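# Close the power enclosure door and lock its latch

## Task

Swing the power enclosure's door closed, then rotate its quarter-turn latch as far as it will go. The door and latch have to stay shut by themselves, not because the robot is holding them. The robot must not tip over or finish leaning. Nothing the robot is touching at the end may drop more than about a fingernail's width once left alone. At the end, release everything and back the robot away.

## Robot and tools

Robot: a Rainbow Robotics RB-Y1. It has a wheeled base with two drive wheels and two rear casters. The base is 0.66 m long and 0.58 m wide, and its front edge sits 0.10 m ahead of the wheel axle. On the base is a folding leg and torso, then a head with a camera and two 7-joint arms, each ending in a parallel gripper with its own wrist camera. The cameras are head_camera, left_wrist_camera and right_wrist_camera.

Frames: the base frame has its origin on the floor midway between the drive wheels, with x forward, y to the left and z up. The chest, left_hand and right_hand readouts are given in this frame. A hand point is the spot between its finger pads. The fingers point along the hand's -z axis and close along its x axis. The printed hand position can be off, more so at long reach. Odometry is the base frame as it was at the start; it counts wheel turns, so wheel slip shows up as travel. Heading runs from -3.142 to 3.142 and is positive to the left.

execute_actions: the argument actions is a list holding one action or none. An empty list only reports state and images. An action may contain:
- base: exactly one command, and it is an offset from where the base last measured itself. translate_m is straight travel in metres, -3 to 3, positive forward; the base cannot move sideways. rotate_rad is a turn in place in radians, -3.2 to 3.2, positive counter-clockwise seen from above.
- joints: a single dictionary covering all joints of both arms, torso and head, keyed by name. Each value is an absolute target, in radians, or in metres for the grippers. Ranges:
  - torso_squat_rad 0 to 1.2 (lowers a level chest).
  - torso_shift_rad -0.3 to 0.6 (positive pushes hips forward).
  - torso_pitch_rad -0.2 to 1.4 (positive leans forward).
  - torso_yaw_rad -1.5 to 1.5 (positive turns left).
  - shoulder_pitch -2.356 to 2.356 (negative raises the arm forward).
  - left_shoulder_roll_rad 0 to 3.141 and right_shoulder_roll_rad -3.141 to 0 (moving away from 0 lifts the arm outward).
  - shoulder_yaw -2.094 to 2.094.
  - elbow -2.617 to 0.01 (negative bends).
  - forearm_roll -3.141 to 3.141.
  - wrist_pitch -1.57 to 1.919 (negative tips the hand forward).
  - hand_roll -2.705 to 2.705.
  - gripper_m 0 to 0.1, the gap between the pads.
  - head_pan_rad -0.523 to 0.523 (positive left).
  - head_tilt_rad -0.35 to 1.57 (positive looks down).
  Yaw, roll and pan signs are the same for both arms. Arm joint names take a left_ or right_ prefix and a _rad suffix, for example left_elbow_rad. The torso must also obey these combined limits: squat+shift<=1.52; squat-shift+pitch<=1.57; shift+0.5pitch-0.4squat<=0.7; shift+0.3pitch-0.5squat<=0.39. If a command breaks one, the torso stops part way and reports off_target.
- speeds: caps the top speed for this action only. translate_m may be 0.05 to 0.4 m/s and rotate_rad 0.1 to 1.509 rad/s.
- min_time_s: 0.1 to 8. Arm and head moves in this action take at least this many seconds.
All motions start together. No action may exceed 15 s, and base moves that would take over 8.667 s are refused. Any joint or base you leave out may keep driving toward its previous target. An unknown key or out-of-range number rejects the whole call, and nothing moves.

The cameras argument lists which images to return. Leave it out, or pass null or ["all"], for every camera; pass [] for none.

Other tools:
- wait takes seconds, 0 to 10. It commands nothing new and returns state and images.
- zoom_image takes camera and region [x0,y0,x1,y1] in pixels of that camera's latest image, at most 504x504. The head image is 896x504 and the wrist images are 644x364.
- read_manual returns only licence text.
- finished_scene takes scene, the current scene's number. It cannot be undone and reports whether the task succeeded.

Result lines:
- base_status and joint_status tell how each motion ended. done means it reached the target; for the base it only means the wheels turned that far. off_target means it rested short and may still be pushing.
- contact_stop means it hit something firm. time_out means it ran too long. limit_stop_at_<name> means a built-in limit stopped it. stopped_with_arm means the torso halted because an arm hit something.
- limit_stop_at_own_body means the self-collision guard stopped it before contact. Move the arm and torso apart.
- After any of these stops, the joint holds where it stopped. A contact_stop, time_out or stopped_with_arm halts the whole group it belongs to: the torso, the left arm or the right arm.
- "joint command not followed", usually with a cause: line, means an arm's targets were blocked, often by the arm-to-arm check. Those joints then read not_followed. The gripper in that call still moves.
- on_its_own lists what you did not command; "held at" gives a held target, not the actual position.
- Also reported: joint_positions, the chest, left_hand and right_hand poses, base_odometry, the pictures list in image order, and motor temperatures. The temperatures come in one block per arm, with joints in the same order as joint_positions.
- If any call reports a stop, the rest of that reply's moving calls are skipped.

Top speeds: arm joints 1 rad/s (the wrist joints 1.5), head 1.5, torso squat and pitch 0.3, shift 0.15, yaw 0.6, grippers 0.1 m/s. The robot holds its last command while you think.

Cautions:
- The base does not stop on contact, and its wheels can spin against furniture. A bent leg can stick out ahead of the base, and a leg pressing on furniture can shove the robot backward without odometry showing it.
- After a stop, back the arm off first, then the torso, each in its own action.
- Never let the arms strike or squeeze each other, fingers included.
- Contact torque reaching a joint's load limit freezes the robot for 10 s. The limits are 65.1 N m for the shoulders, 33.4 for the elbow and 23.2 for the wrist joints.
- Motors heating to 80 C brake the arm; a MOTOR HOT warning appears from 65 C.
- Each arm is rated for 3 kg. Too much weight far forward tips the robot.
- To grip something, command an opening at least 0.005 m narrower than it; the gripper then reports off_target, which is normal.
- Avoid slamming the door, dropping things or pushing hard. Finish with the grippers open and the robot clear of the enclosure.

Each tool is called after "Request:" in YAML: its name, and indented under it one key for each argument.

## Session

I'll start by looking at the current state and camera images.

Request:
execute_actions:
  actions: []

Scene clock: 0.00 s.
Motor temperatures (°C, as the motors report them): left_arm=[27 31 28 28 33 31 35] | right_arm=[27 28 27 32 30 32 37]
base_odometry: x=+0.000 y=+0.000 heading=+0.000 (m, m, rad; odometry frame)
base_status: not commanded
joint_positions: torso_squat_rad=+0.350 torso_shift_rad=-0.001 torso_pitch_rad=-0.001 torso_yaw_rad=+0.000 left_shoulder_pitch_rad=-0.028 left_shoulder_roll_rad=+0.049 left_shoulder_yaw_rad=-0.032 left_elbow_rad=-0.261 left_forearm_roll_rad=+0.011 left_wrist_pitch_rad=+0.009 left_hand_roll_rad=+0.032 left_gripper_m=+0.101 right_shoulder_pitch_rad=+0.013 right_shoulder_roll_rad=-0.048 right_shoulder_yaw_rad=+0.047 right_elbow_rad=-0.254 right_forearm_roll_rad=+0.042 right_wrist_pitch_rad=-0.033 right_hand_roll_rad=+0.052 right_gripper_m=+0.099 head_pan_rad=-0.001 head_tilt_rad=+0.401
joint_status: not commanded
chest: x=-0.2285 y=-0.0009 z=+1.2475 quat_wxyz=(+1.000, +0.001, +0.000, +0.000) (m; base frame)
left_hand: x=-0.0838 y=+0.2514 z=+0.5775 quat_wxyz=(+0.990, +0.019, -0.139, -0.002) (m; base frame)
right_hand: x=-0.1064 y=-0.2505 z=+0.5738 quat_wxyz=(+0.988, -0.026, -0.136, +0.071) (m; base frame)
pictures: head_camera, left_wrist_camera, right_wrist_camera
Images, in order (width x height): head_camera 896x504, left_wrist_camera 644x364, right_wrist_camera 644x364.

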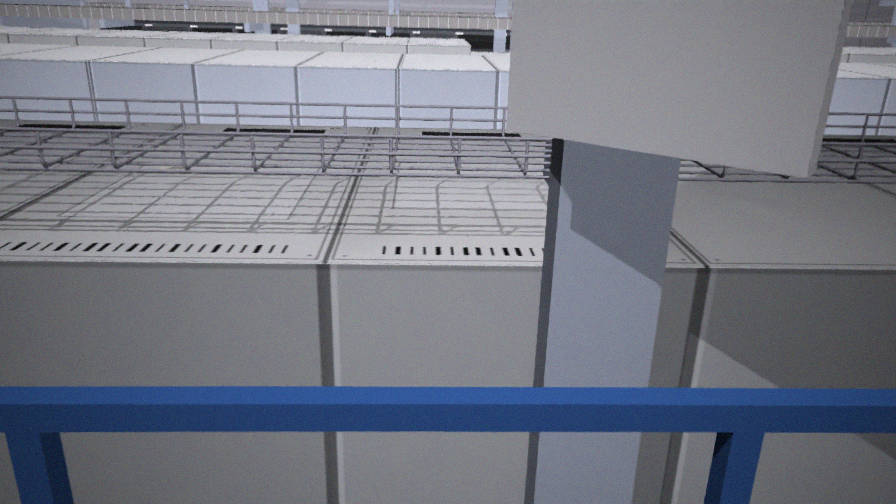

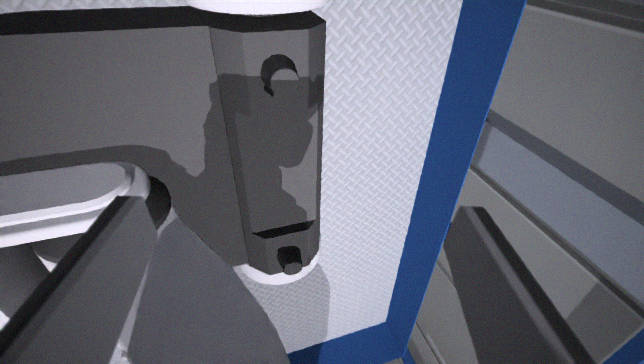

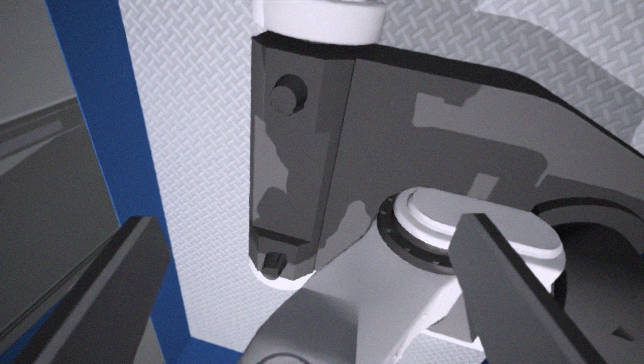

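Request:
execute_actions:
  actions:
    - {"joints": {"head_tilt_rad": -0.1, "head_pan_rad": -0.3}}
  cameras: ["head_camera"]

Scene clock: 4.47 s.
Motor temperatures (°C, as the motors report them): left_arm=[27 31 28 28 33 31 35] | right_arm=[27 28 27 32 30 32 37]
base_odometry: x=+0.000 y=+0.000 heading=+0.000 (m, m, rad; odometry frame)
base_status: not commanded
joint_positions: torso_squat_rad=+0.350 torso_shift_rad=-0.001 torso_pitch_rad=-0.001 torso_yaw_rad=+0.000 left_shoulder_pitch_rad=-0.028 left_shoulder_roll_rad=+0.049 left_shoulder_yaw_rad=-0.032 left_elbow_rad=-0.261 left_forearm_roll_rad=+0.011 left_wrist_pitch_rad=+0.009 left_hand_roll_rad=+0.032 left_gripper_m=+0.101 right_shoulder_pitch_rad=+0.013 right_shoulder_roll_rad=-0.048 right_shoulder_yaw_rad=+0.047 right_elbow_rad=-0.254 right_forearm_roll_rad=+0.042 right_wrist_pitch_rad=-0.033 right_hand_roll_rad=+0.052 right_gripper_m=+0.099 head_pan_rad=-0.300 head_tilt_rad=-0.100
joint_status: all done
chest: x=-0.2285 y=-0.0009 z=+1.2475 quat_wxyz=(+1.000, +0.001, +0.000, +0.000) (m; base frame)
left_hand: x=-0.0838 y=+0.2514 z=+0.5775 quat_wxyz=(+0.990, +0.019, -0.139, -0.002) (m; base frame)
right_hand: x=-0.1064 y=-0.2505 z=+0.5738 quat_wxyz=(+0.988, -0.026, -0.136, +0.071) (m; base frame)
pictures: head_camera
camera_calibration (this result's frames):
head_camera: T_world_to_cam=[[-0.327821, -0.944216, 0.0314604, -0.116364], [0.123784, -0.0759421, -0.989399, 1.51322], [0.936596, -0.320451, 0.141774, -0.0703938], [0, 0, 0, 1]] pos_world=[-0.159527, -0.0175138, 1.51082]
Images, in order (width x height): head_camera 896x504.

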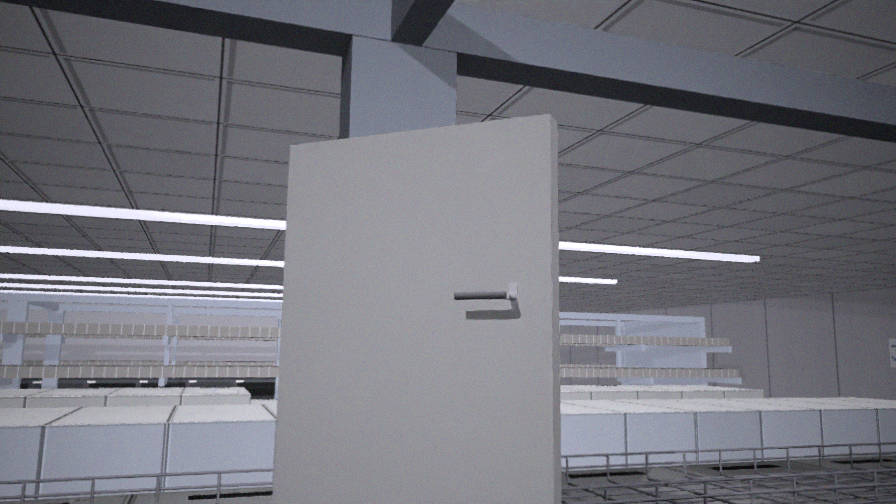

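Request:
zoom_image:
  camera: "head_camera"
  region: [420, 240, 600, 350]

Request:
zoom_image:
  camera: "head_camera"
  region: [250, 80, 600, 280]

Region (420, 240, 600, 350) of head_camera's 896x504 image, scaled by 2.800, with more detail than that image has.

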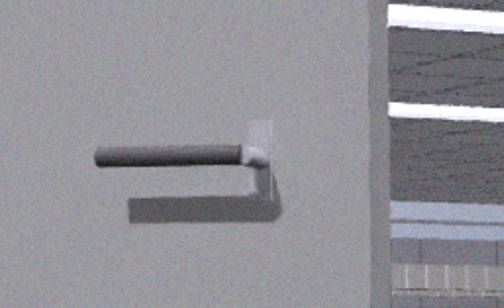

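Region (250, 80, 600, 280) of head_camera's 896x504 image, scaled by 1.440, with more detail than that image has; it fills the top 288 rows of this view, and the rest is white.

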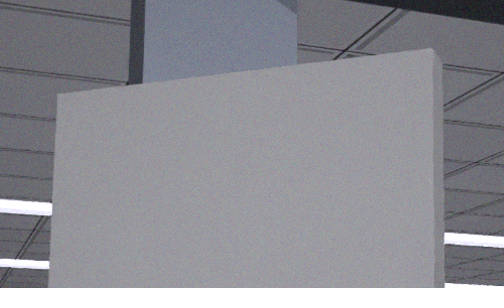

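Request:
execute_actions:
  actions:
    - {"joints": {"torso_squat_rad": 0.0, "right_shoulder_pitch_rad": -0.2, "right_shoulder_roll_rad": -0.15, "right_elbow_rad": -2.4, "right_wrist_pitch_rad": 1.0, "head_tilt_rad": 0.05, "head_pan_rad": -0.3}}

Scene clock: 96.83 s.
Motor temperatures (°C, as the motors report them): left_arm=[27 31 28 28 33 31 35] | right_arm=[27 28 27 32 30 32 37]
base_odometry: x=+0.000 y=+0.000 heading=+0.000 (m, m, rad; odometry frame)
base_status: not commanded
joint_positions: torso_squat_rad=+0.000 torso_shift_rad=-0.001 torso_pitch_rad=-0.001 torso_yaw_rad=+0.000 left_shoulder_pitch_rad=-0.028 left_shoulder_roll_rad=+0.049 left_shoulder_yaw_rad=-0.032 left_elbow_rad=-0.261 left_forearm_roll_rad=+0.011 left_wrist_pitch_rad=+0.009 left_hand_roll_rad=+0.032 left_gripper_m=+0.101 right_shoulder_pitch_rad=-0.200 right_shoulder_roll_rad=-0.150 right_shoulder_yaw_rad=+0.047 right_elbow_rad=-2.400 right_forearm_roll_rad=+0.042 right_wrist_pitch_rad=+1.000 right_hand_roll_rad=+0.052 right_gripper_m=+0.099 head_pan_rad=-0.300 head_tilt_rad=+0.050
joint_status: all done
chest: x=-0.2285 y=-0.0009 z=+1.2899 quat_wxyz=(+1.000, +0.001, +0.000, +0.000) (m; base frame)
left_hand: x=-0.0839 y=+0.2514 z=+0.6199 quat_wxyz=(+0.990, +0.019, -0.139, -0.002) (m; base frame)
right_hand: x=+0.2444 y=-0.1979 z=+1.3098 quat_wxyz=(+0.693, -0.064, -0.711, +0.101) (m; base frame)
pictures: head_camera, left_wrist_camera, right_wrist_camera
camera_calibration (this result's frames):
head_camera: T_world_to_cam=[[-0.322798, -0.945772, 0.0362935, -0.123885], [-0.0190383, -0.0318502, -0.999311, 1.54048], [0.946276, -0.323266, -0.00772474, 0.148297], [0, 0, 0, 1]] pos_world=[-0.150991, -0.0201634, 1.54506]
left_wrist_camera: T_world_to_cam=[[0.959945, 0.0453197, 0.276499, -0.106169], [-0.133277, -0.794185, 0.592881, -0.150533], [0.246461, -0.605984, -0.756334, 0.728082], [0, 0, 0, 1]] pos_world=[-0.0975892, 0.326467, 0.669276]
right_wrist_camera: T_world_to_cam=[[0.00454914, -0.260254, -0.965529, 1.2083], [-0.65751, 0.726697, -0.198976, 0.606215], [0.753432, 0.635751, -0.167814, 0.244698], [0, 0, 0, 1]] pos_world=[0.208733, -0.281637, 1.32834]
Images, in order (width x height): head_camera 896x504, left_wrist_camera 644x364, right_wrist_camera 644x364.

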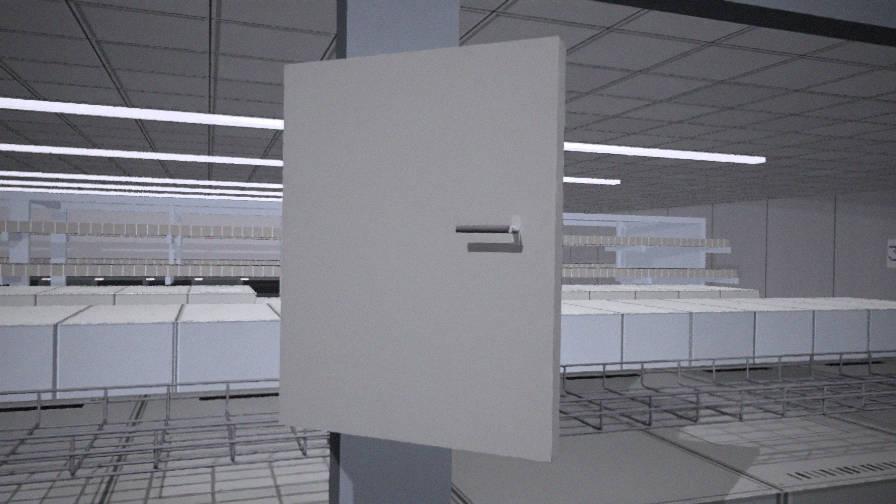

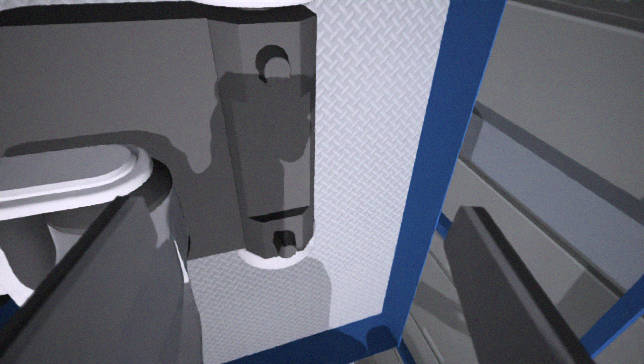

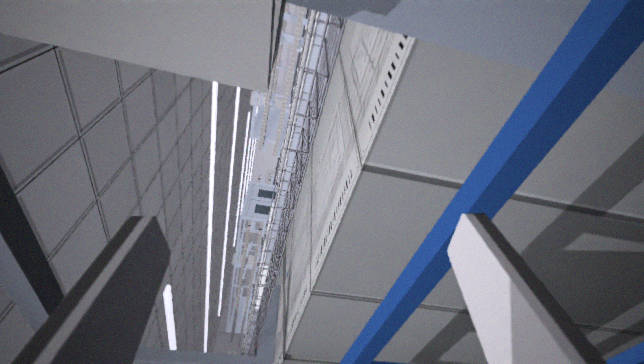

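Request:
zoom_image:
  camera: "head_camera"
  region: [440, 195, 580, 275]

Region (440, 195, 580, 275) of head_camera's 896x504 image, scaled by 3.600, with more detail than that image has; it fills the top 288 rows of this view, and the rest is white.

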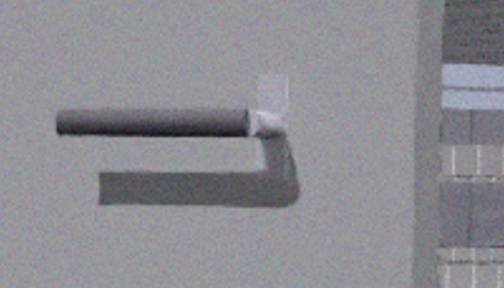

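Request:
execute_actions:
  actions:
    - {"joints": {"right_shoulder_pitch_rad": -1.203, "right_shoulder_roll_rad": -0.384, "right_shoulder_yaw_rad": -0.383, "right_elbow_rad": -1.895, "right_forearm_roll_rad": -0.165, "right_wrist_pitch_rad": 1.562, "right_hand_roll_rad": 0.0}, "min_time_s": 1.5}
  cameras: ["head_camera", "right_wrist_camera"]

Scene clock: 218.80 s.
Motor temperatures (°C, as the motors report them): left_arm=[27 31 28 28 33 31 35] | right_arm=[27 28 27 33 30 32 37]
base_odometry: x=+0.000 y=+0.000 heading=+0.000 (m, m, rad; odometry frame)
base_status: not commanded
joint_positions: torso_squat_rad=+0.000 torso_shift_rad=-0.001 torso_pitch_rad=-0.001 torso_yaw_rad=+0.000 left_shoulder_pitch_rad=-0.028 left_shoulder_roll_rad=+0.049 left_shoulder_yaw_rad=-0.032 left_elbow_rad=-0.261 left_forearm_roll_rad=+0.011 left_wrist_pitch_rad=+0.009 left_hand_roll_rad=+0.032 left_gripper_m=+0.101 right_shoulder_pitch_rad=-1.203 right_shoulder_roll_rad=-0.384 right_shoulder_yaw_rad=-0.383 right_elbow_rad=-1.895 right_forearm_roll_rad=-0.165 right_wrist_pitch_rad=+1.562 right_hand_roll_rad=+0.000 right_gripper_m=+0.099 head_pan_rad=-0.300 head_tilt_rad=+0.050
joint_status: all done
chest: x=-0.2286 y=-0.0009 z=+1.2899 quat_wxyz=(+1.000, +0.001, +0.000, +0.000) (m; base frame)
left_hand: x=-0.0838 y=+0.2514 z=+0.6199 quat_wxyz=(+0.990, +0.019, -0.139, -0.002) (m; base frame)
right_hand: x=+0.3019 y=-0.2709 z=+1.5654 quat_wxyz=(+0.706, +0.001, -0.708, -0.001) (m; base frame)
pictures: head_camera, right_wrist_camera
camera_calibration (this result's frames):
head_camera: T_world_to_cam=[[-0.322809, -0.945769, 0.036266, -0.123871], [-0.0189811, -0.0318405, -0.999313, 1.5405], [0.946274, -0.323275, -0.00767338, 0.148265], [0, 0, 0, 1]] pos_world=[-0.151046, -0.0201729, 1.54507]
right_wrist_camera: T_world_to_cam=[[-0.0253626, -0.0269045, -0.999316, 1.56101], [-0.620802, 0.783949, -0.00535029, 0.44923], [0.783557, 0.620242, -0.0365853, 0.0720569], [0, 0, 0, 1]] pos_world=[0.262014, -0.354868, 1.56498]
Images, in order (width x height): head_camera 896x504, right_wrist_camera 644x364.

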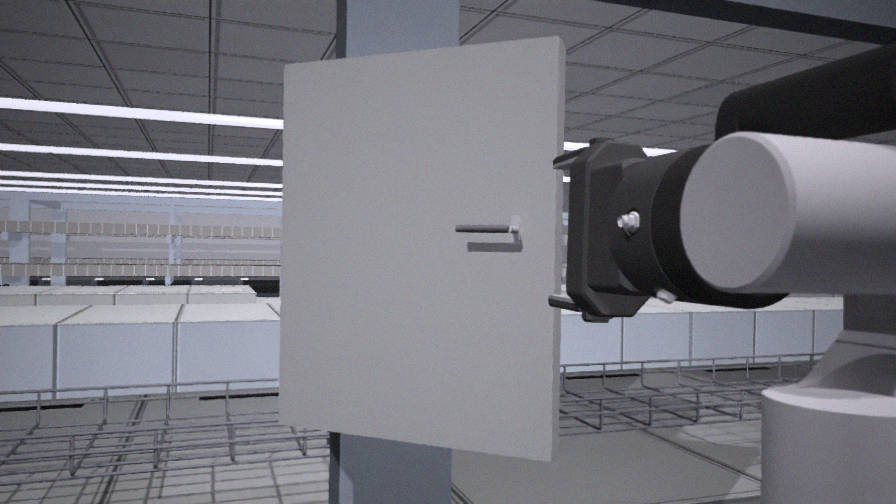

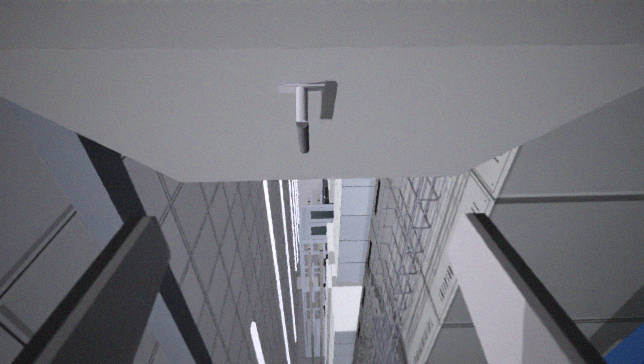

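Request:
execute_actions:
  actions:
    - {"base": {"translate_m": 0.2}, "speeds": {"translate_m": 0.09}, "joints": {"right_shoulder_pitch_rad": -1.2155, "right_shoulder_roll_rad": -0.531, "right_shoulder_yaw_rad": -0.422, "right_elbow_rad": -1.576, "right_forearm_roll_rad": -0.36, "right_wrist_pitch_rad": 1.33, "right_hand_roll_rad": 0.09, "head_pan_rad": -0.4}, "min_time_s": 2.6}

Scene clock: 270.43 s.
Motor temperatures (°C, as the motors report them): left_arm=[27 31 28 28 33 31 35] | right_arm=[28 28 27 32 30 32 37]
base_odometry: x=+0.200 y=+0.000 heading=+0.001 (m, m, rad; odometry frame)
base_status: done
joint_positions: torso_squat_rad=+0.000 torso_shift_rad=+0.000 torso_pitch_rad=+0.000 torso_yaw_rad=+0.000 left_shoulder_pitch_rad=-0.028 left_shoulder_roll_rad=+0.049 left_shoulder_yaw_rad=-0.032 left_elbow_rad=-0.261 left_forearm_roll_rad=+0.011 left_wrist_pitch_rad=+0.009 left_hand_roll_rad=+0.032 left_gripper_m=+0.101 right_shoulder_pitch_rad=-1.215 right_shoulder_roll_rad=-0.531 right_shoulder_yaw_rad=-0.422 right_elbow_rad=-1.576 right_forearm_roll_rad=-0.360 right_wrist_pitch_rad=+1.330 right_hand_roll_rad=+0.090 right_gripper_m=+0.099 head_pan_rad=-0.400 head_tilt_rad=+0.050
joint_status: all done
chest: x=-0.2285 y=-0.0009 z=+1.2899 quat_wxyz=(+1.000, +0.001, +0.000, +0.000) (m; base frame)
left_hand: x=-0.0838 y=+0.2514 z=+0.6199 quat_wxyz=(+0.990, +0.019, -0.139, -0.002) (m; base frame)
right_hand: x=+0.3550 y=-0.3198 z=+1.5675 quat_wxyz=(+0.707, +0.017, -0.707, +0.017) (m; base frame)
pictures: head_camera, left_wrist_camera, right_wrist_camera
camera_calibration (this result's frames):
head_camera: T_world_to_cam=[[-0.415596, -0.908825, 0.0362962, -0.143013], [-0.0222772, -0.0297229, -0.99931, 1.53981], [0.909277, -0.416117, -0.00789334, 0.140758], [0, 0, 0, 1]] pos_world=[-0.153121, -0.0256346, 1.54505]
left_wrist_camera: T_world_to_cam=[[0.959934, 0.0452903, 0.276542, -0.106256], [-0.133326, -0.794186, 0.592868, -0.150529], [0.246477, -0.605985, -0.756328, 0.728066], [0, 0, 0, 1]] pos_world=[-0.0975227, 0.326461, 0.669284]
right_wrist_camera: T_world_to_cam=[[-0.0264763, -0.0292126, -0.999223, 1.56263], [-0.657595, 0.753357, -0.00460039, 0.5226], [0.752906, 0.656962, -0.0391562, 0.0874586], [0, 0, 0, 1]] pos_world=[0.319184, -0.405513, 1.56725]
Images, in order (width x height): head_camera 896x504, left_wrist_camera 644x364, right_wrist_camera 644x364.

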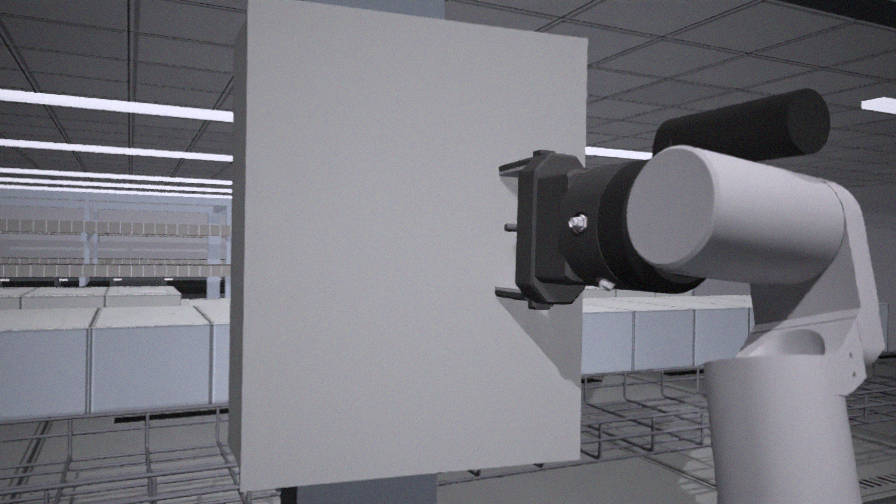

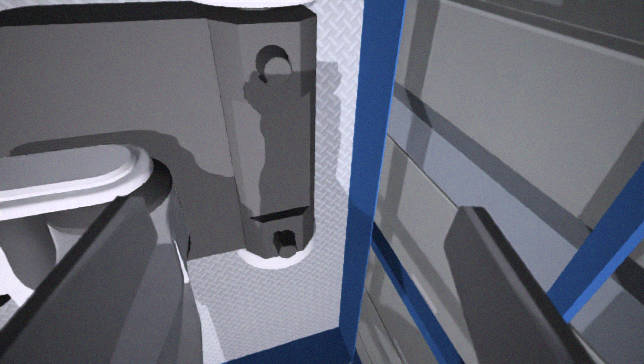

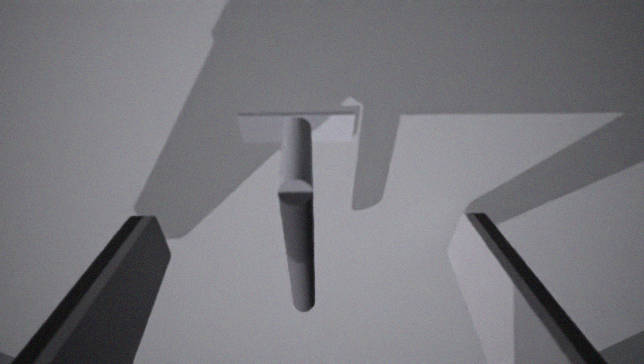

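Request:
execute_actions:
  actions:
    - {"joints": {"right_shoulder_pitch_rad": -1.25, "right_shoulder_roll_rad": -0.632, "right_shoulder_yaw_rad": -0.432, "right_elbow_rad": -1.353, "right_forearm_roll_rad": -0.4615, "right_wrist_pitch_rad": 1.2015, "right_hand_roll_rad": 0.1775, "right_gripper_m": 0.06}, "min_time_s": 1.2}
  cameras: ["head_camera", "right_wrist_camera"]

Scene clock: 322.17 s.
Motor temperatures (°C, as the motors report them): left_arm=[27 31 28 28 33 31 35] | right_arm=[29 28 27 32 30 33 37]
base_odometry: x=+0.200 y=+0.000 heading=+0.001 (m, m, rad; odometry frame)
base_status: not commanded
joint_positions: torso_squat_rad=+0.000 torso_shift_rad=-0.001 torso_pitch_rad=-0.001 torso_yaw_rad=+0.000 left_shoulder_pitch_rad=-0.028 left_shoulder_roll_rad=+0.049 left_shoulder_yaw_rad=-0.032 left_elbow_rad=-0.261 left_forearm_roll_rad=+0.011 left_wrist_pitch_rad=+0.009 left_hand_roll_rad=+0.032 left_gripper_m=+0.101 right_shoulder_pitch_rad=-1.250 right_shoulder_roll_rad=-0.632 right_shoulder_yaw_rad=-0.432 right_elbow_rad=-1.353 right_forearm_roll_rad=-0.461 right_wrist_pitch_rad=+1.202 right_hand_roll_rad=+0.177 right_gripper_m=+0.060 head_pan_rad=-0.400 head_tilt_rad=+0.050
joint_status: all done
chest: x=-0.2285 y=-0.0009 z=+1.2899 quat_wxyz=(+1.000, +0.001, +0.000, +0.000) (m; base frame)
left_hand: x=-0.0838 y=+0.2514 z=+0.6199 quat_wxyz=(+0.990, +0.019, -0.139, -0.002) (m; base frame)
right_hand: x=+0.3795 y=-0.3617 z=+1.5707 quat_wxyz=(+0.707, +0.017, -0.707, +0.016) (m; base frame)
pictures: head_camera, right_wrist_camera
camera_calibration (this result's frames):
head_camera: T_world_to_cam=[[-0.415598, -0.908824, 0.036286, -0.14301], [-0.0222532, -0.0297226, -0.99931, 1.53982], [0.909276, -0.416119, -0.00787155, 0.140749], [0, 0, 0, 1]] pos_world=[-0.153149, -0.0256348, 1.54505]
right_wrist_camera: T_world_to_cam=[[-0.0257178, -0.0288948, -0.999252, 1.56508], [-0.656815, 0.754036, -0.00489959, 0.570819], [0.753613, 0.656197, -0.0383707, 0.0948675], [0, 0, 0, 1]] pos_world=[0.343679, -0.447447, 1.57035]
Images, in order (width x height): head_camera 896x504, right_wrist_camera 644x364.

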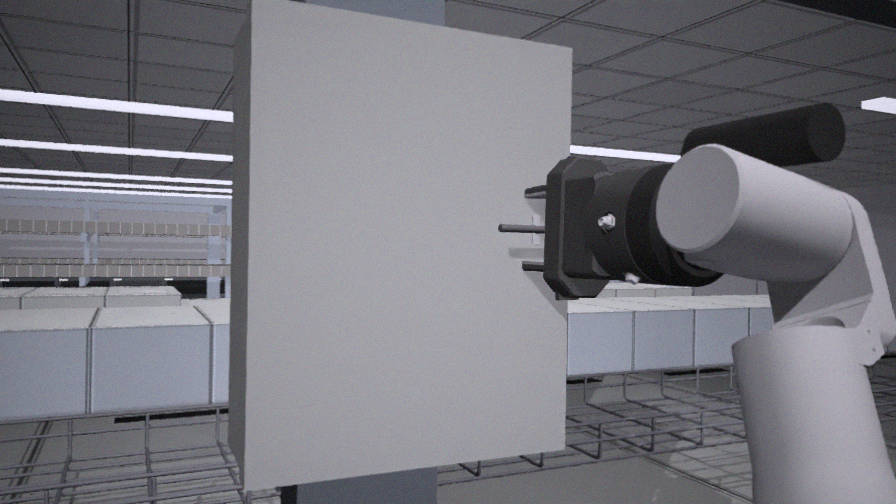

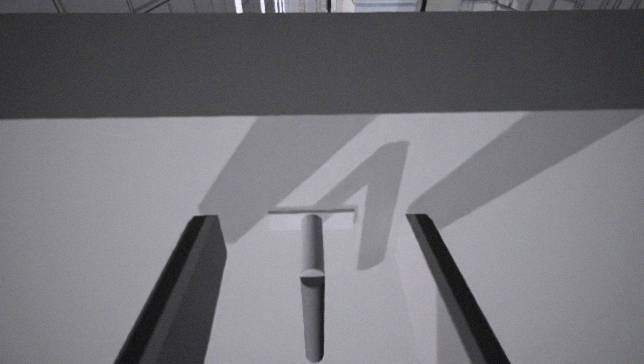

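Request:
zoom_image:
  camera: "right_wrist_camera"
  region: [160, 0, 480, 180]

Request:
zoom_image:
  camera: "head_camera"
  region: [470, 150, 650, 310]

Region (160, 0, 480, 180) of right_wrist_camera's 644x364 image, scaled by 1.575, with more detail than that image has; it fills the top 284 rows of this view, and the rest is white.

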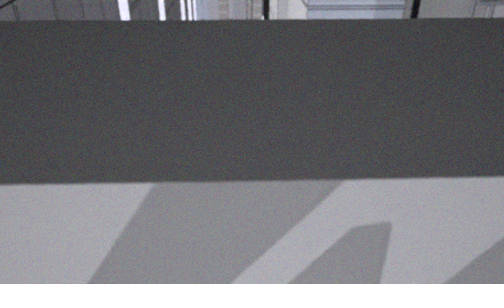

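Region (470, 150, 650, 310) of head_camera's 896x504 image, scaled by 2.800, with more detail than that image has.

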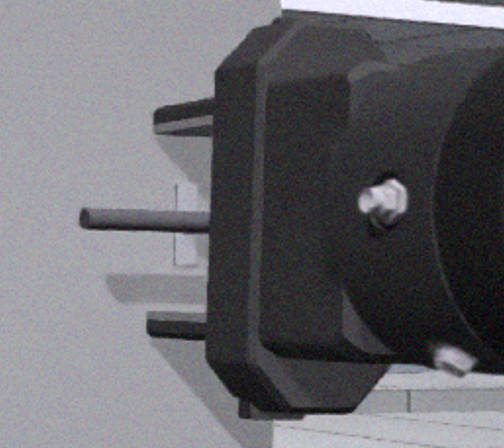

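Request:
zoom_image:
  camera: "head_camera"
  region: [220, 0, 600, 80]

Request:
zoom_image:
  camera: "head_camera"
  region: [220, 424, 600, 504]

Region (220, 0, 600, 80) of head_camera's 896x504 image, scaled by 1.326, with more detail than that image has; it fills the top 106 rows of this view, and the rest is white.

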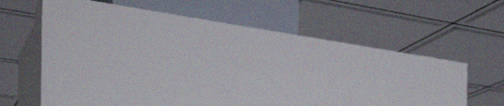

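Region (220, 424, 600, 504) of head_camera's 896x504 image, scaled by 1.326, with more detail than that image has; it fills the top 106 rows of this view, and the rest is white.

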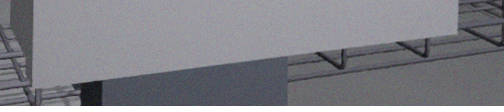

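Request:
execute_actions:
  actions:
    - {"joints": {"right_shoulder_pitch_rad": -1.2646, "right_shoulder_roll_rad": -0.6503, "right_shoulder_yaw_rad": -0.4298, "right_elbow_rad": -1.2913, "right_forearm_roll_rad": -0.4815, "right_wrist_pitch_rad": 1.1668, "right_hand_roll_rad": 0.2025, "right_gripper_m": 0.04}, "min_time_s": 0.8}
  cameras: ["head_camera", "right_wrist_camera"]

Scene clock: 387.70 s.
Motor temperatures (°C, as the motors report them): left_arm=[27 31 28 28 33 31 35] | right_arm=[29 28 27 32 30 33 37]
base_odometry: x=+0.200 y=+0.000 heading=+0.001 (m, m, rad; odometry frame)
base_status: not commanded
joint_positions: torso_squat_rad=+0.000 torso_shift_rad=-0.001 torso_pitch_rad=-0.001 torso_yaw_rad=+0.000 left_shoulder_pitch_rad=-0.028 left_shoulder_roll_rad=+0.049 left_shoulder_yaw_rad=-0.032 left_elbow_rad=-0.261 left_forearm_roll_rad=+0.011 left_wrist_pitch_rad=+0.009 left_hand_roll_rad=+0.032 left_gripper_m=+0.101 right_shoulder_pitch_rad=-1.265 right_shoulder_roll_rad=-0.651 right_shoulder_yaw_rad=-0.431 right_elbow_rad=-1.292 right_forearm_roll_rad=-0.481 right_wrist_pitch_rad=+1.167 right_hand_roll_rad=+0.202 right_gripper_m=+0.040 head_pan_rad=-0.400 head_tilt_rad=+0.050
joint_status: all done
chest: x=-0.2291 y=-0.0009 z=+1.2899 quat_wxyz=(+1.000, +0.001, -0.001, +0.000) (m; base frame)
left_hand: x=-0.0838 y=+0.2514 z=+0.6201 quat_wxyz=(+0.990, +0.019, -0.139, -0.002) (m; base frame)
right_hand: x=+0.3853 y=-0.3699 z=+1.5720 quat_wxyz=(+0.706, +0.017, -0.708, +0.016) (m; base frame)
pictures: head_camera, right_wrist_camera
camera_calibration (this result's frames):
head_camera: T_world_to_cam=[[-0.415751, -0.908769, 0.0359235, -0.142822], [-0.0213798, -0.0297223, -0.99933, 1.54003], [0.909227, -0.41624, -0.00707226, 0.140252], [0, 0, 0, 1]] pos_world=[-0.153974, -0.025641, 1.54512]
right_wrist_camera: T_world_to_cam=[[-0.0232547, -0.0283191, -0.999328, 1.56568], [-0.656787, 0.754051, -0.00608472, 0.582626], [0.753717, 0.656205, -0.0361348, 0.0923955], [0, 0, 0, 1]] pos_world=[0.349431, -0.455622, 1.57152]
Images, in order (width x height): head_camera 896x504, right_wrist_camera 644x364.

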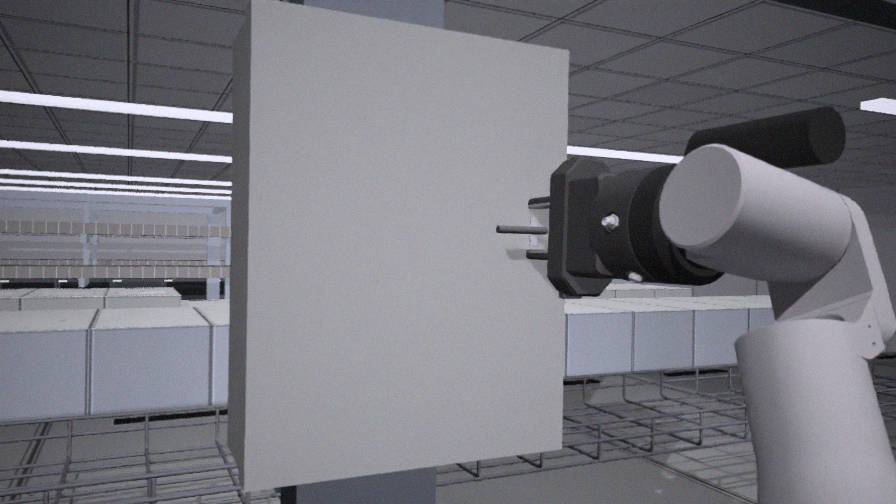

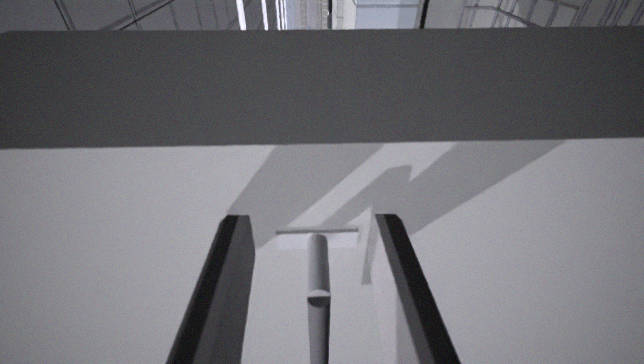

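Request:
execute_actions:
  actions:
    - {"joints": {"right_hand_roll_rad": 1.25}, "min_time_s": 1.2}
  cameras: ["head_camera", "right_wrist_camera"]

Scene clock: 395.00 s.
Motor temperatures (°C, as the motors report them): left_arm=[27 31 28 28 33 31 35] | right_arm=[29 28 27 32 30 33 37]
base_odometry: x=+0.200 y=+0.000 heading=+0.001 (m, m, rad; odometry frame)
base_status: not commanded
joint_positions: torso_squat_rad=+0.000 torso_shift_rad=-0.001 torso_pitch_rad=-0.001 torso_yaw_rad=+0.000 left_shoulder_pitch_rad=-0.028 left_shoulder_roll_rad=+0.049 left_shoulder_yaw_rad=-0.032 left_elbow_rad=-0.261 left_forearm_roll_rad=+0.011 left_wrist_pitch_rad=+0.009 left_hand_roll_rad=+0.032 left_gripper_m=+0.101 right_shoulder_pitch_rad=-1.265 right_shoulder_roll_rad=-0.651 right_shoulder_yaw_rad=-0.430 right_elbow_rad=-1.292 right_forearm_roll_rad=-0.482 right_wrist_pitch_rad=+1.167 right_hand_roll_rad=+1.250 right_gripper_m=+0.040 head_pan_rad=-0.400 head_tilt_rad=+0.050
joint_status: all done
chest: x=-0.2292 y=-0.0009 z=+1.2899 quat_wxyz=(+1.000, +0.001, -0.001, +0.000) (m; base frame)
left_hand: x=-0.0837 y=+0.2514 z=+0.6201 quat_wxyz=(+0.990, +0.019, -0.139, -0.002) (m; base frame)
right_hand: x=+0.3850 y=-0.3700 z=+1.5727 quat_wxyz=(+0.603, -0.340, -0.622, +0.367) (m; base frame)
pictures: head_camera, right_wrist_camera
camera_calibration (this result's frames):
head_camera: T_world_to_cam=[[-0.415806, -0.908745, 0.0358946, -0.142806], [-0.0212821, -0.0297348, -0.999331, 1.54005], [0.909204, -0.416291, -0.00697612, 0.140188], [0, 0, 0, 1]] pos_world=[-0.154063, -0.0256216, 1.54513]
right_wrist_camera: T_world_to_cam=[[0.0156303, -0.87947, -0.475698, 0.412971], [-0.635432, 0.358591, -0.683841, 1.49383], [0.771999, 0.312963, -0.553238, 0.771912], [0, 0, 0, 1]] pos_world=[0.346856, -0.414058, 1.64504]
Images, in order (width x height): head_camera 896x504, right_wrist_camera 644x364.

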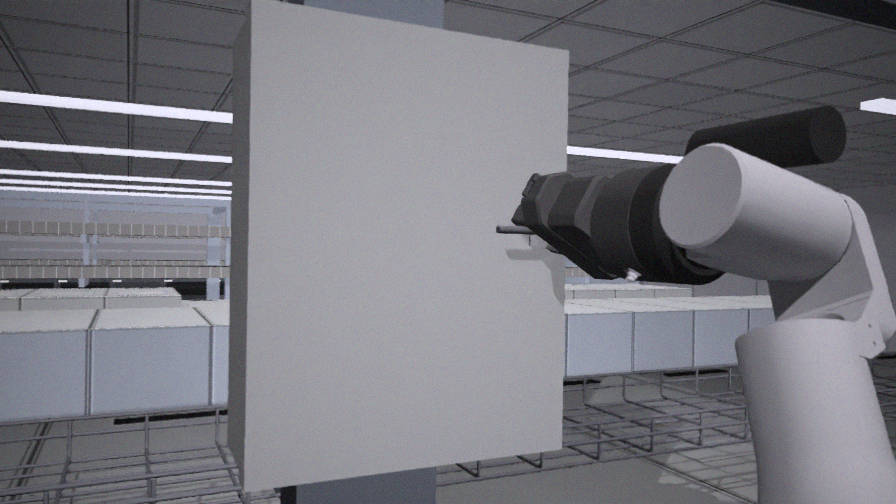

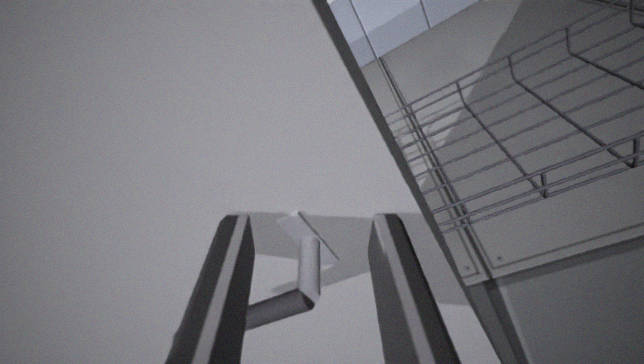

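Request:
zoom_image:
  camera: "head_camera"
  region: [470, 170, 610, 290]

Region (470, 170, 610, 290) of head_camera's 896x504 image, scaled by 3.600, with more detail than that image has; it fills the top 432 rows of this view, and the rest is white.

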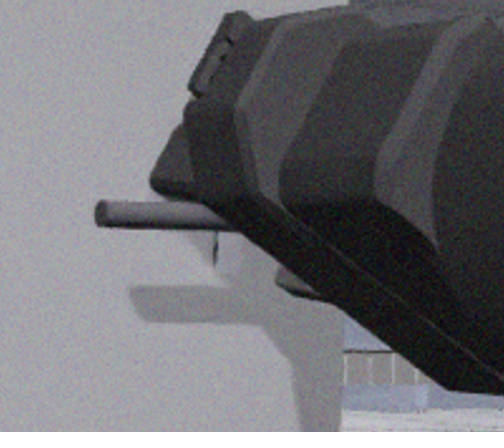

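Request:
execute_actions:
  actions:
    - {"joints": {"right_hand_roll_rad": 1.42}, "min_time_s": 0.6}
  cameras: ["head_camera", "right_wrist_camera"]

Request:
zoom_image:
  camera: "head_camera"
  region: [470, 170, 610, 290]

Scene clock: 400.60 s.
Motor temperatures (°C, as the motors report them): left_arm=[27 31 28 28 33 31 35] | right_arm=[29 28 27 32 30 33 37]
base_odometry: x=+0.200 y=+0.000 heading=+0.001 (m, m, rad; odometry frame)
base_status: not commanded
joint_positions: torso_squat_rad=+0.000 torso_shift_rad=-0.001 torso_pitch_rad=-0.002 torso_yaw_rad=+0.000 left_shoulder_pitch_rad=-0.028 left_shoulder_roll_rad=+0.049 left_shoulder_yaw_rad=-0.032 left_elbow_rad=-0.261 left_forearm_roll_rad=+0.011 left_wrist_pitch_rad=+0.009 left_hand_roll_rad=+0.032 left_gripper_m=+0.101 right_shoulder_pitch_rad=-1.268 right_shoulder_roll_rad=-0.652 right_shoulder_yaw_rad=-0.430 right_elbow_rad=-1.293 right_forearm_roll_rad=-0.482 right_wrist_pitch_rad=+1.165 right_hand_roll_rad=+1.420 right_gripper_m=+0.040 head_pan_rad=-0.400 head_tilt_rad=+0.050
joint_status: all done
chest: x=-0.2292 y=-0.0008 z=+1.2899 quat_wxyz=(+1.000, +0.000, -0.001, +0.000) (m; base frame)
left_hand: x=-0.0837 y=+0.2513 z=+0.6200 quat_wxyz=(+0.990, +0.019, -0.139, -0.002) (m; base frame)
right_hand: x=+0.3842 y=-0.3698 z=+1.5753 quat_wxyz=(+0.568, -0.393, -0.592, +0.416) (m; base frame)
pictures: head_camera, right_wrist_camera
camera_calibration (this result's frames):
head_camera: T_world_to_cam=[[-0.415758, -0.908762, 0.0360084, -0.142888], [-0.0211754, -0.0299092, -0.999328, 1.54008], [0.909229, -0.416241, -0.00680845, 0.139989], [0, 0, 0, 1]] pos_world=[-0.154077, -0.0255195, 1.54514]
right_wrist_camera: T_world_to_cam=[[0.0196863, -0.947451, -0.319295, 0.141367], [-0.625615, 0.237436, -0.743121, 1.53984], [0.779883, 0.214385, -0.588066, 0.789307], [0, 0, 0, 1]] pos_world=[0.344997, -0.40089, 1.65359]
Images, in order (width x height): head_camera 896x504, right_wrist_camera 644x364.

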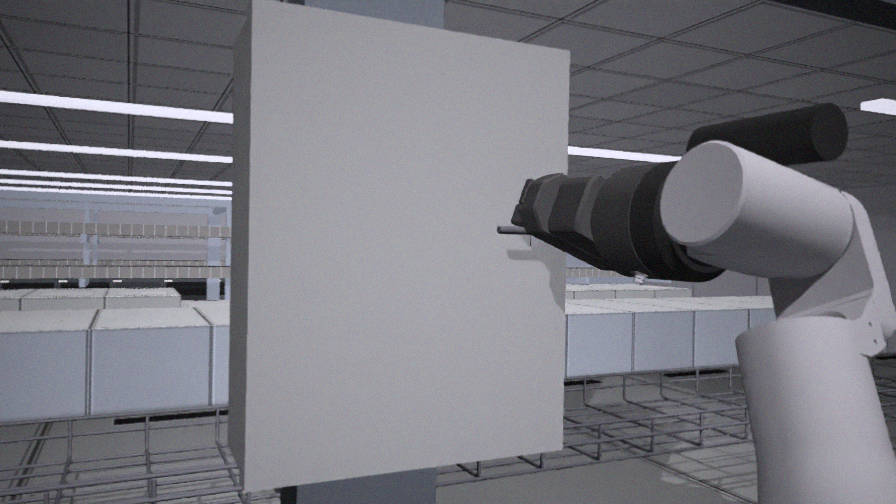

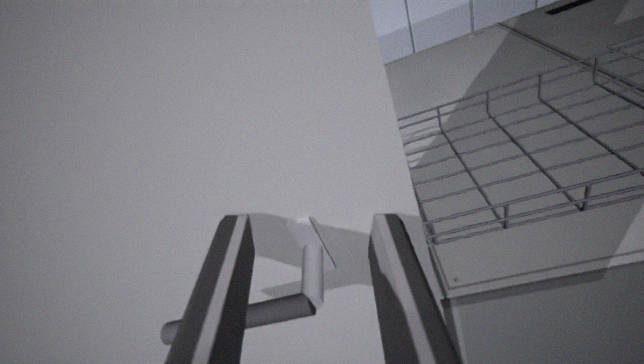

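Region (470, 170, 610, 290) of head_camera's 896x504 image, scaled by 3.600, with more detail than that image has; it fills the top 432 rows of this view, and the rest is white.

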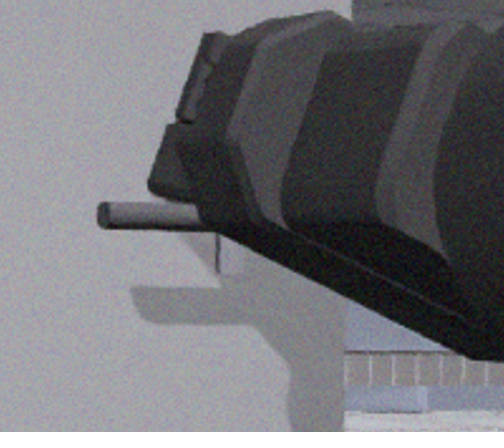

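Request:
execute_actions:
  actions:
    - {"joints": {"right_hand_roll_rad": -0.72}}
  cameras: ["head_camera", "right_wrist_camera"]

Request:
zoom_image:
  camera: "head_camera"
  region: [470, 170, 610, 290]

Scene clock: 408.83 s.
Motor temperatures (°C, as the motors report them): left_arm=[27 31 28 28 33 31 35] | right_arm=[29 28 27 32 30 33 37]
base_odometry: x=+0.200 y=+0.000 heading=+0.001 (m, m, rad; odometry frame)
base_status: not commanded
joint_positions: torso_squat_rad=+0.000 torso_shift_rad=-0.001 torso_pitch_rad=-0.002 torso_yaw_rad=+0.000 left_shoulder_pitch_rad=-0.028 left_shoulder_roll_rad=+0.049 left_shoulder_yaw_rad=-0.032 left_elbow_rad=-0.261 left_forearm_roll_rad=+0.011 left_wrist_pitch_rad=+0.009 left_hand_roll_rad=+0.032 left_gripper_m=+0.101 right_shoulder_pitch_rad=-1.263 right_shoulder_roll_rad=-0.651 right_shoulder_yaw_rad=-0.430 right_elbow_rad=-1.292 right_forearm_roll_rad=-0.481 right_wrist_pitch_rad=+1.168 right_hand_roll_rad=-0.720 right_gripper_m=+0.041 head_pan_rad=-0.400 head_tilt_rad=+0.050
joint_status: all done
chest: x=-0.2293 y=-0.0009 z=+1.2899 quat_wxyz=(+1.000, +0.001, -0.001, +0.000) (m; base frame)
left_hand: x=-0.0837 y=+0.2514 z=+0.6201 quat_wxyz=(+0.990, +0.019, -0.139, -0.002) (m; base frame)
right_hand: x=+0.3853 y=-0.3704 z=+1.5709 quat_wxyz=(+0.640, +0.330, -0.626, -0.300) (m; base frame)
pictures: head_camera, right_wrist_camera
camera_calibration (this result's frames):
head_camera: T_world_to_cam=[[-0.415913, -0.908702, 0.0357284, -0.1427], [-0.0211475, -0.0296128, -0.999338, 1.54009], [0.909158, -0.416393, -0.0069004, 0.140138], [0, 0, 0, 1]] pos_world=[-0.154189, -0.0257129, 1.54513]
right_wrist_camera: T_world_to_cam=[[-0.0629801, 0.77787, -0.625262, 1.29094], [-0.642287, 0.447931, 0.621953, -0.522571], [0.763872, 0.440768, 0.471405, -0.788333], [0, 0, 0, 1]] pos_world=[0.347849, -0.422634, 1.50381]
Images, in order (width x height): head_camera 896x504, right_wrist_camera 644x364.

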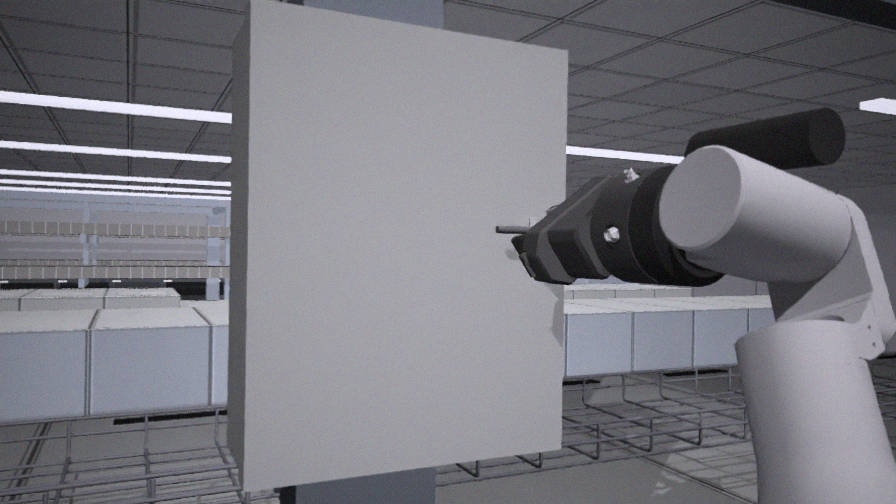

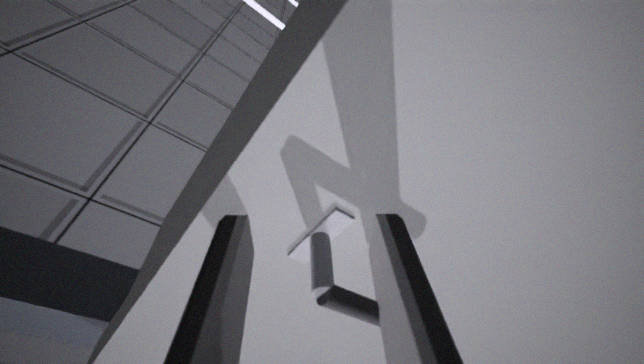

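Region (470, 170, 610, 290) of head_camera's 896x504 image, scaled by 3.600, with more detail than that image has; it fills the top 432 rows of this view, and the rest is white.

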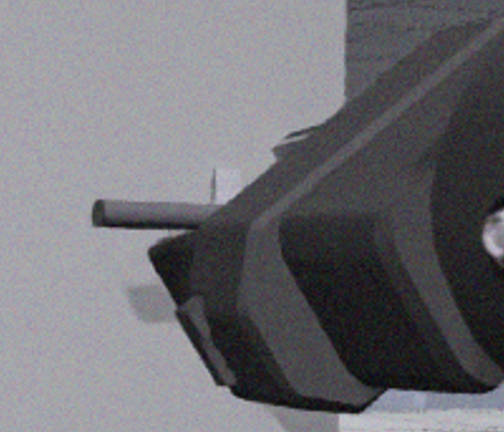

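Request:
execute_actions:
  actions:
    - {"joints": {"right_hand_roll_rad": -0.9}, "min_time_s": 0.6}
  cameras: ["head_camera", "right_wrist_camera"]

Request:
zoom_image:
  camera: "head_camera"
  region: [470, 170, 610, 290]

Scene clock: 413.13 s.
Motor temperatures (°C, as the motors report them): left_arm=[27 31 28 28 33 31 35] | right_arm=[29 28 27 32 30 34 37]
base_odometry: x=+0.200 y=+0.000 heading=+0.000 (m, m, rad; odometry frame)
base_status: not commanded
joint_positions: torso_squat_rad=+0.000 torso_shift_rad=-0.001 torso_pitch_rad=-0.002 torso_yaw_rad=+0.000 left_shoulder_pitch_rad=-0.028 left_shoulder_roll_rad=+0.049 left_shoulder_yaw_rad=-0.032 left_elbow_rad=-0.261 left_forearm_roll_rad=+0.011 left_wrist_pitch_rad=+0.009 left_hand_roll_rad=+0.032 left_gripper_m=+0.101 right_shoulder_pitch_rad=-1.260 right_shoulder_roll_rad=-0.650 right_shoulder_yaw_rad=-0.430 right_elbow_rad=-1.290 right_forearm_roll_rad=-0.481 right_wrist_pitch_rad=+1.169 right_hand_roll_rad=-0.899 right_gripper_m=+0.041 head_pan_rad=-0.400 head_tilt_rad=+0.050
joint_status: all done
chest: x=-0.2296 y=-0.0010 z=+1.2899 quat_wxyz=(+1.000, +0.001, -0.001, +0.000) (m; base frame)
left_hand: x=-0.0838 y=+0.2515 z=+0.6202 quat_wxyz=(+0.990, +0.020, -0.140, -0.003) (m; base frame)
right_hand: x=+0.3859 y=-0.3707 z=+1.5678 quat_wxyz=(+0.612, +0.383, -0.592, -0.358) (m; base frame)
pictures: head_camera, right_wrist_camera
camera_calibration (this result's frames):
head_camera: T_world_to_cam=[[-0.416147, -0.908609, 0.0353671, -0.142507], [-0.0208871, -0.0293328, -0.999351, 1.54016], [0.909057, -0.416616, -0.00677148, 0.140186], [0, 0, 0, 1]] pos_world=[-0.154572, -0.0259019, 1.54515]
right_wrist_camera: T_world_to_cam=[[-0.0706526, 0.877098, -0.475087, 1.09355], [-0.632241, 0.329014, 0.701443, -0.692674], [0.771544, 0.349928, 0.531291, -0.917647], [0, 0, 0, 1]] pos_world=[0.34733, -0.410139, 1.49294]
Images, in order (width x height): head_camera 896x504, right_wrist_camera 644x364.

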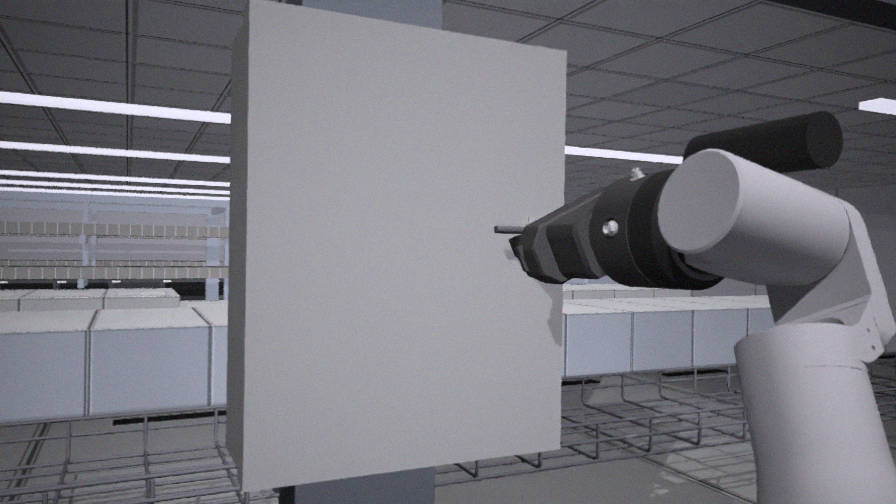

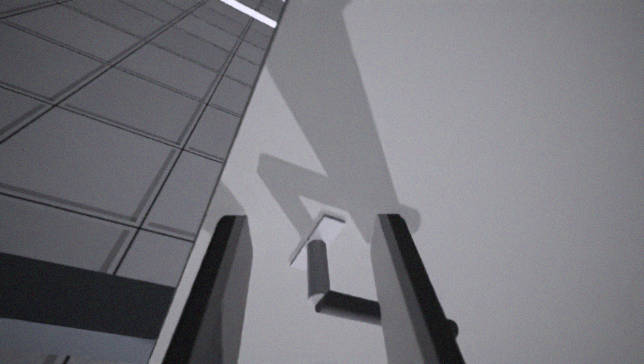

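Region (470, 170, 610, 290) of head_camera's 896x504 image, scaled by 3.600, with more detail than that image has; it fills the top 432 rows of this view, and the rest is white.

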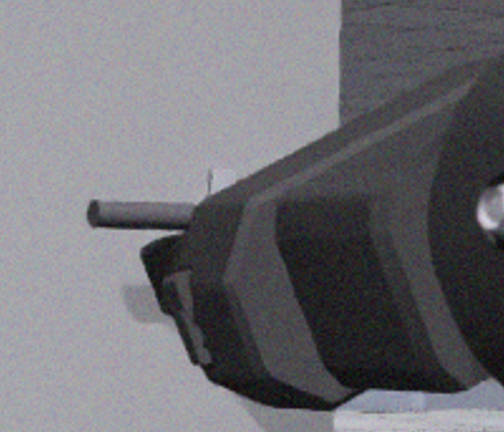

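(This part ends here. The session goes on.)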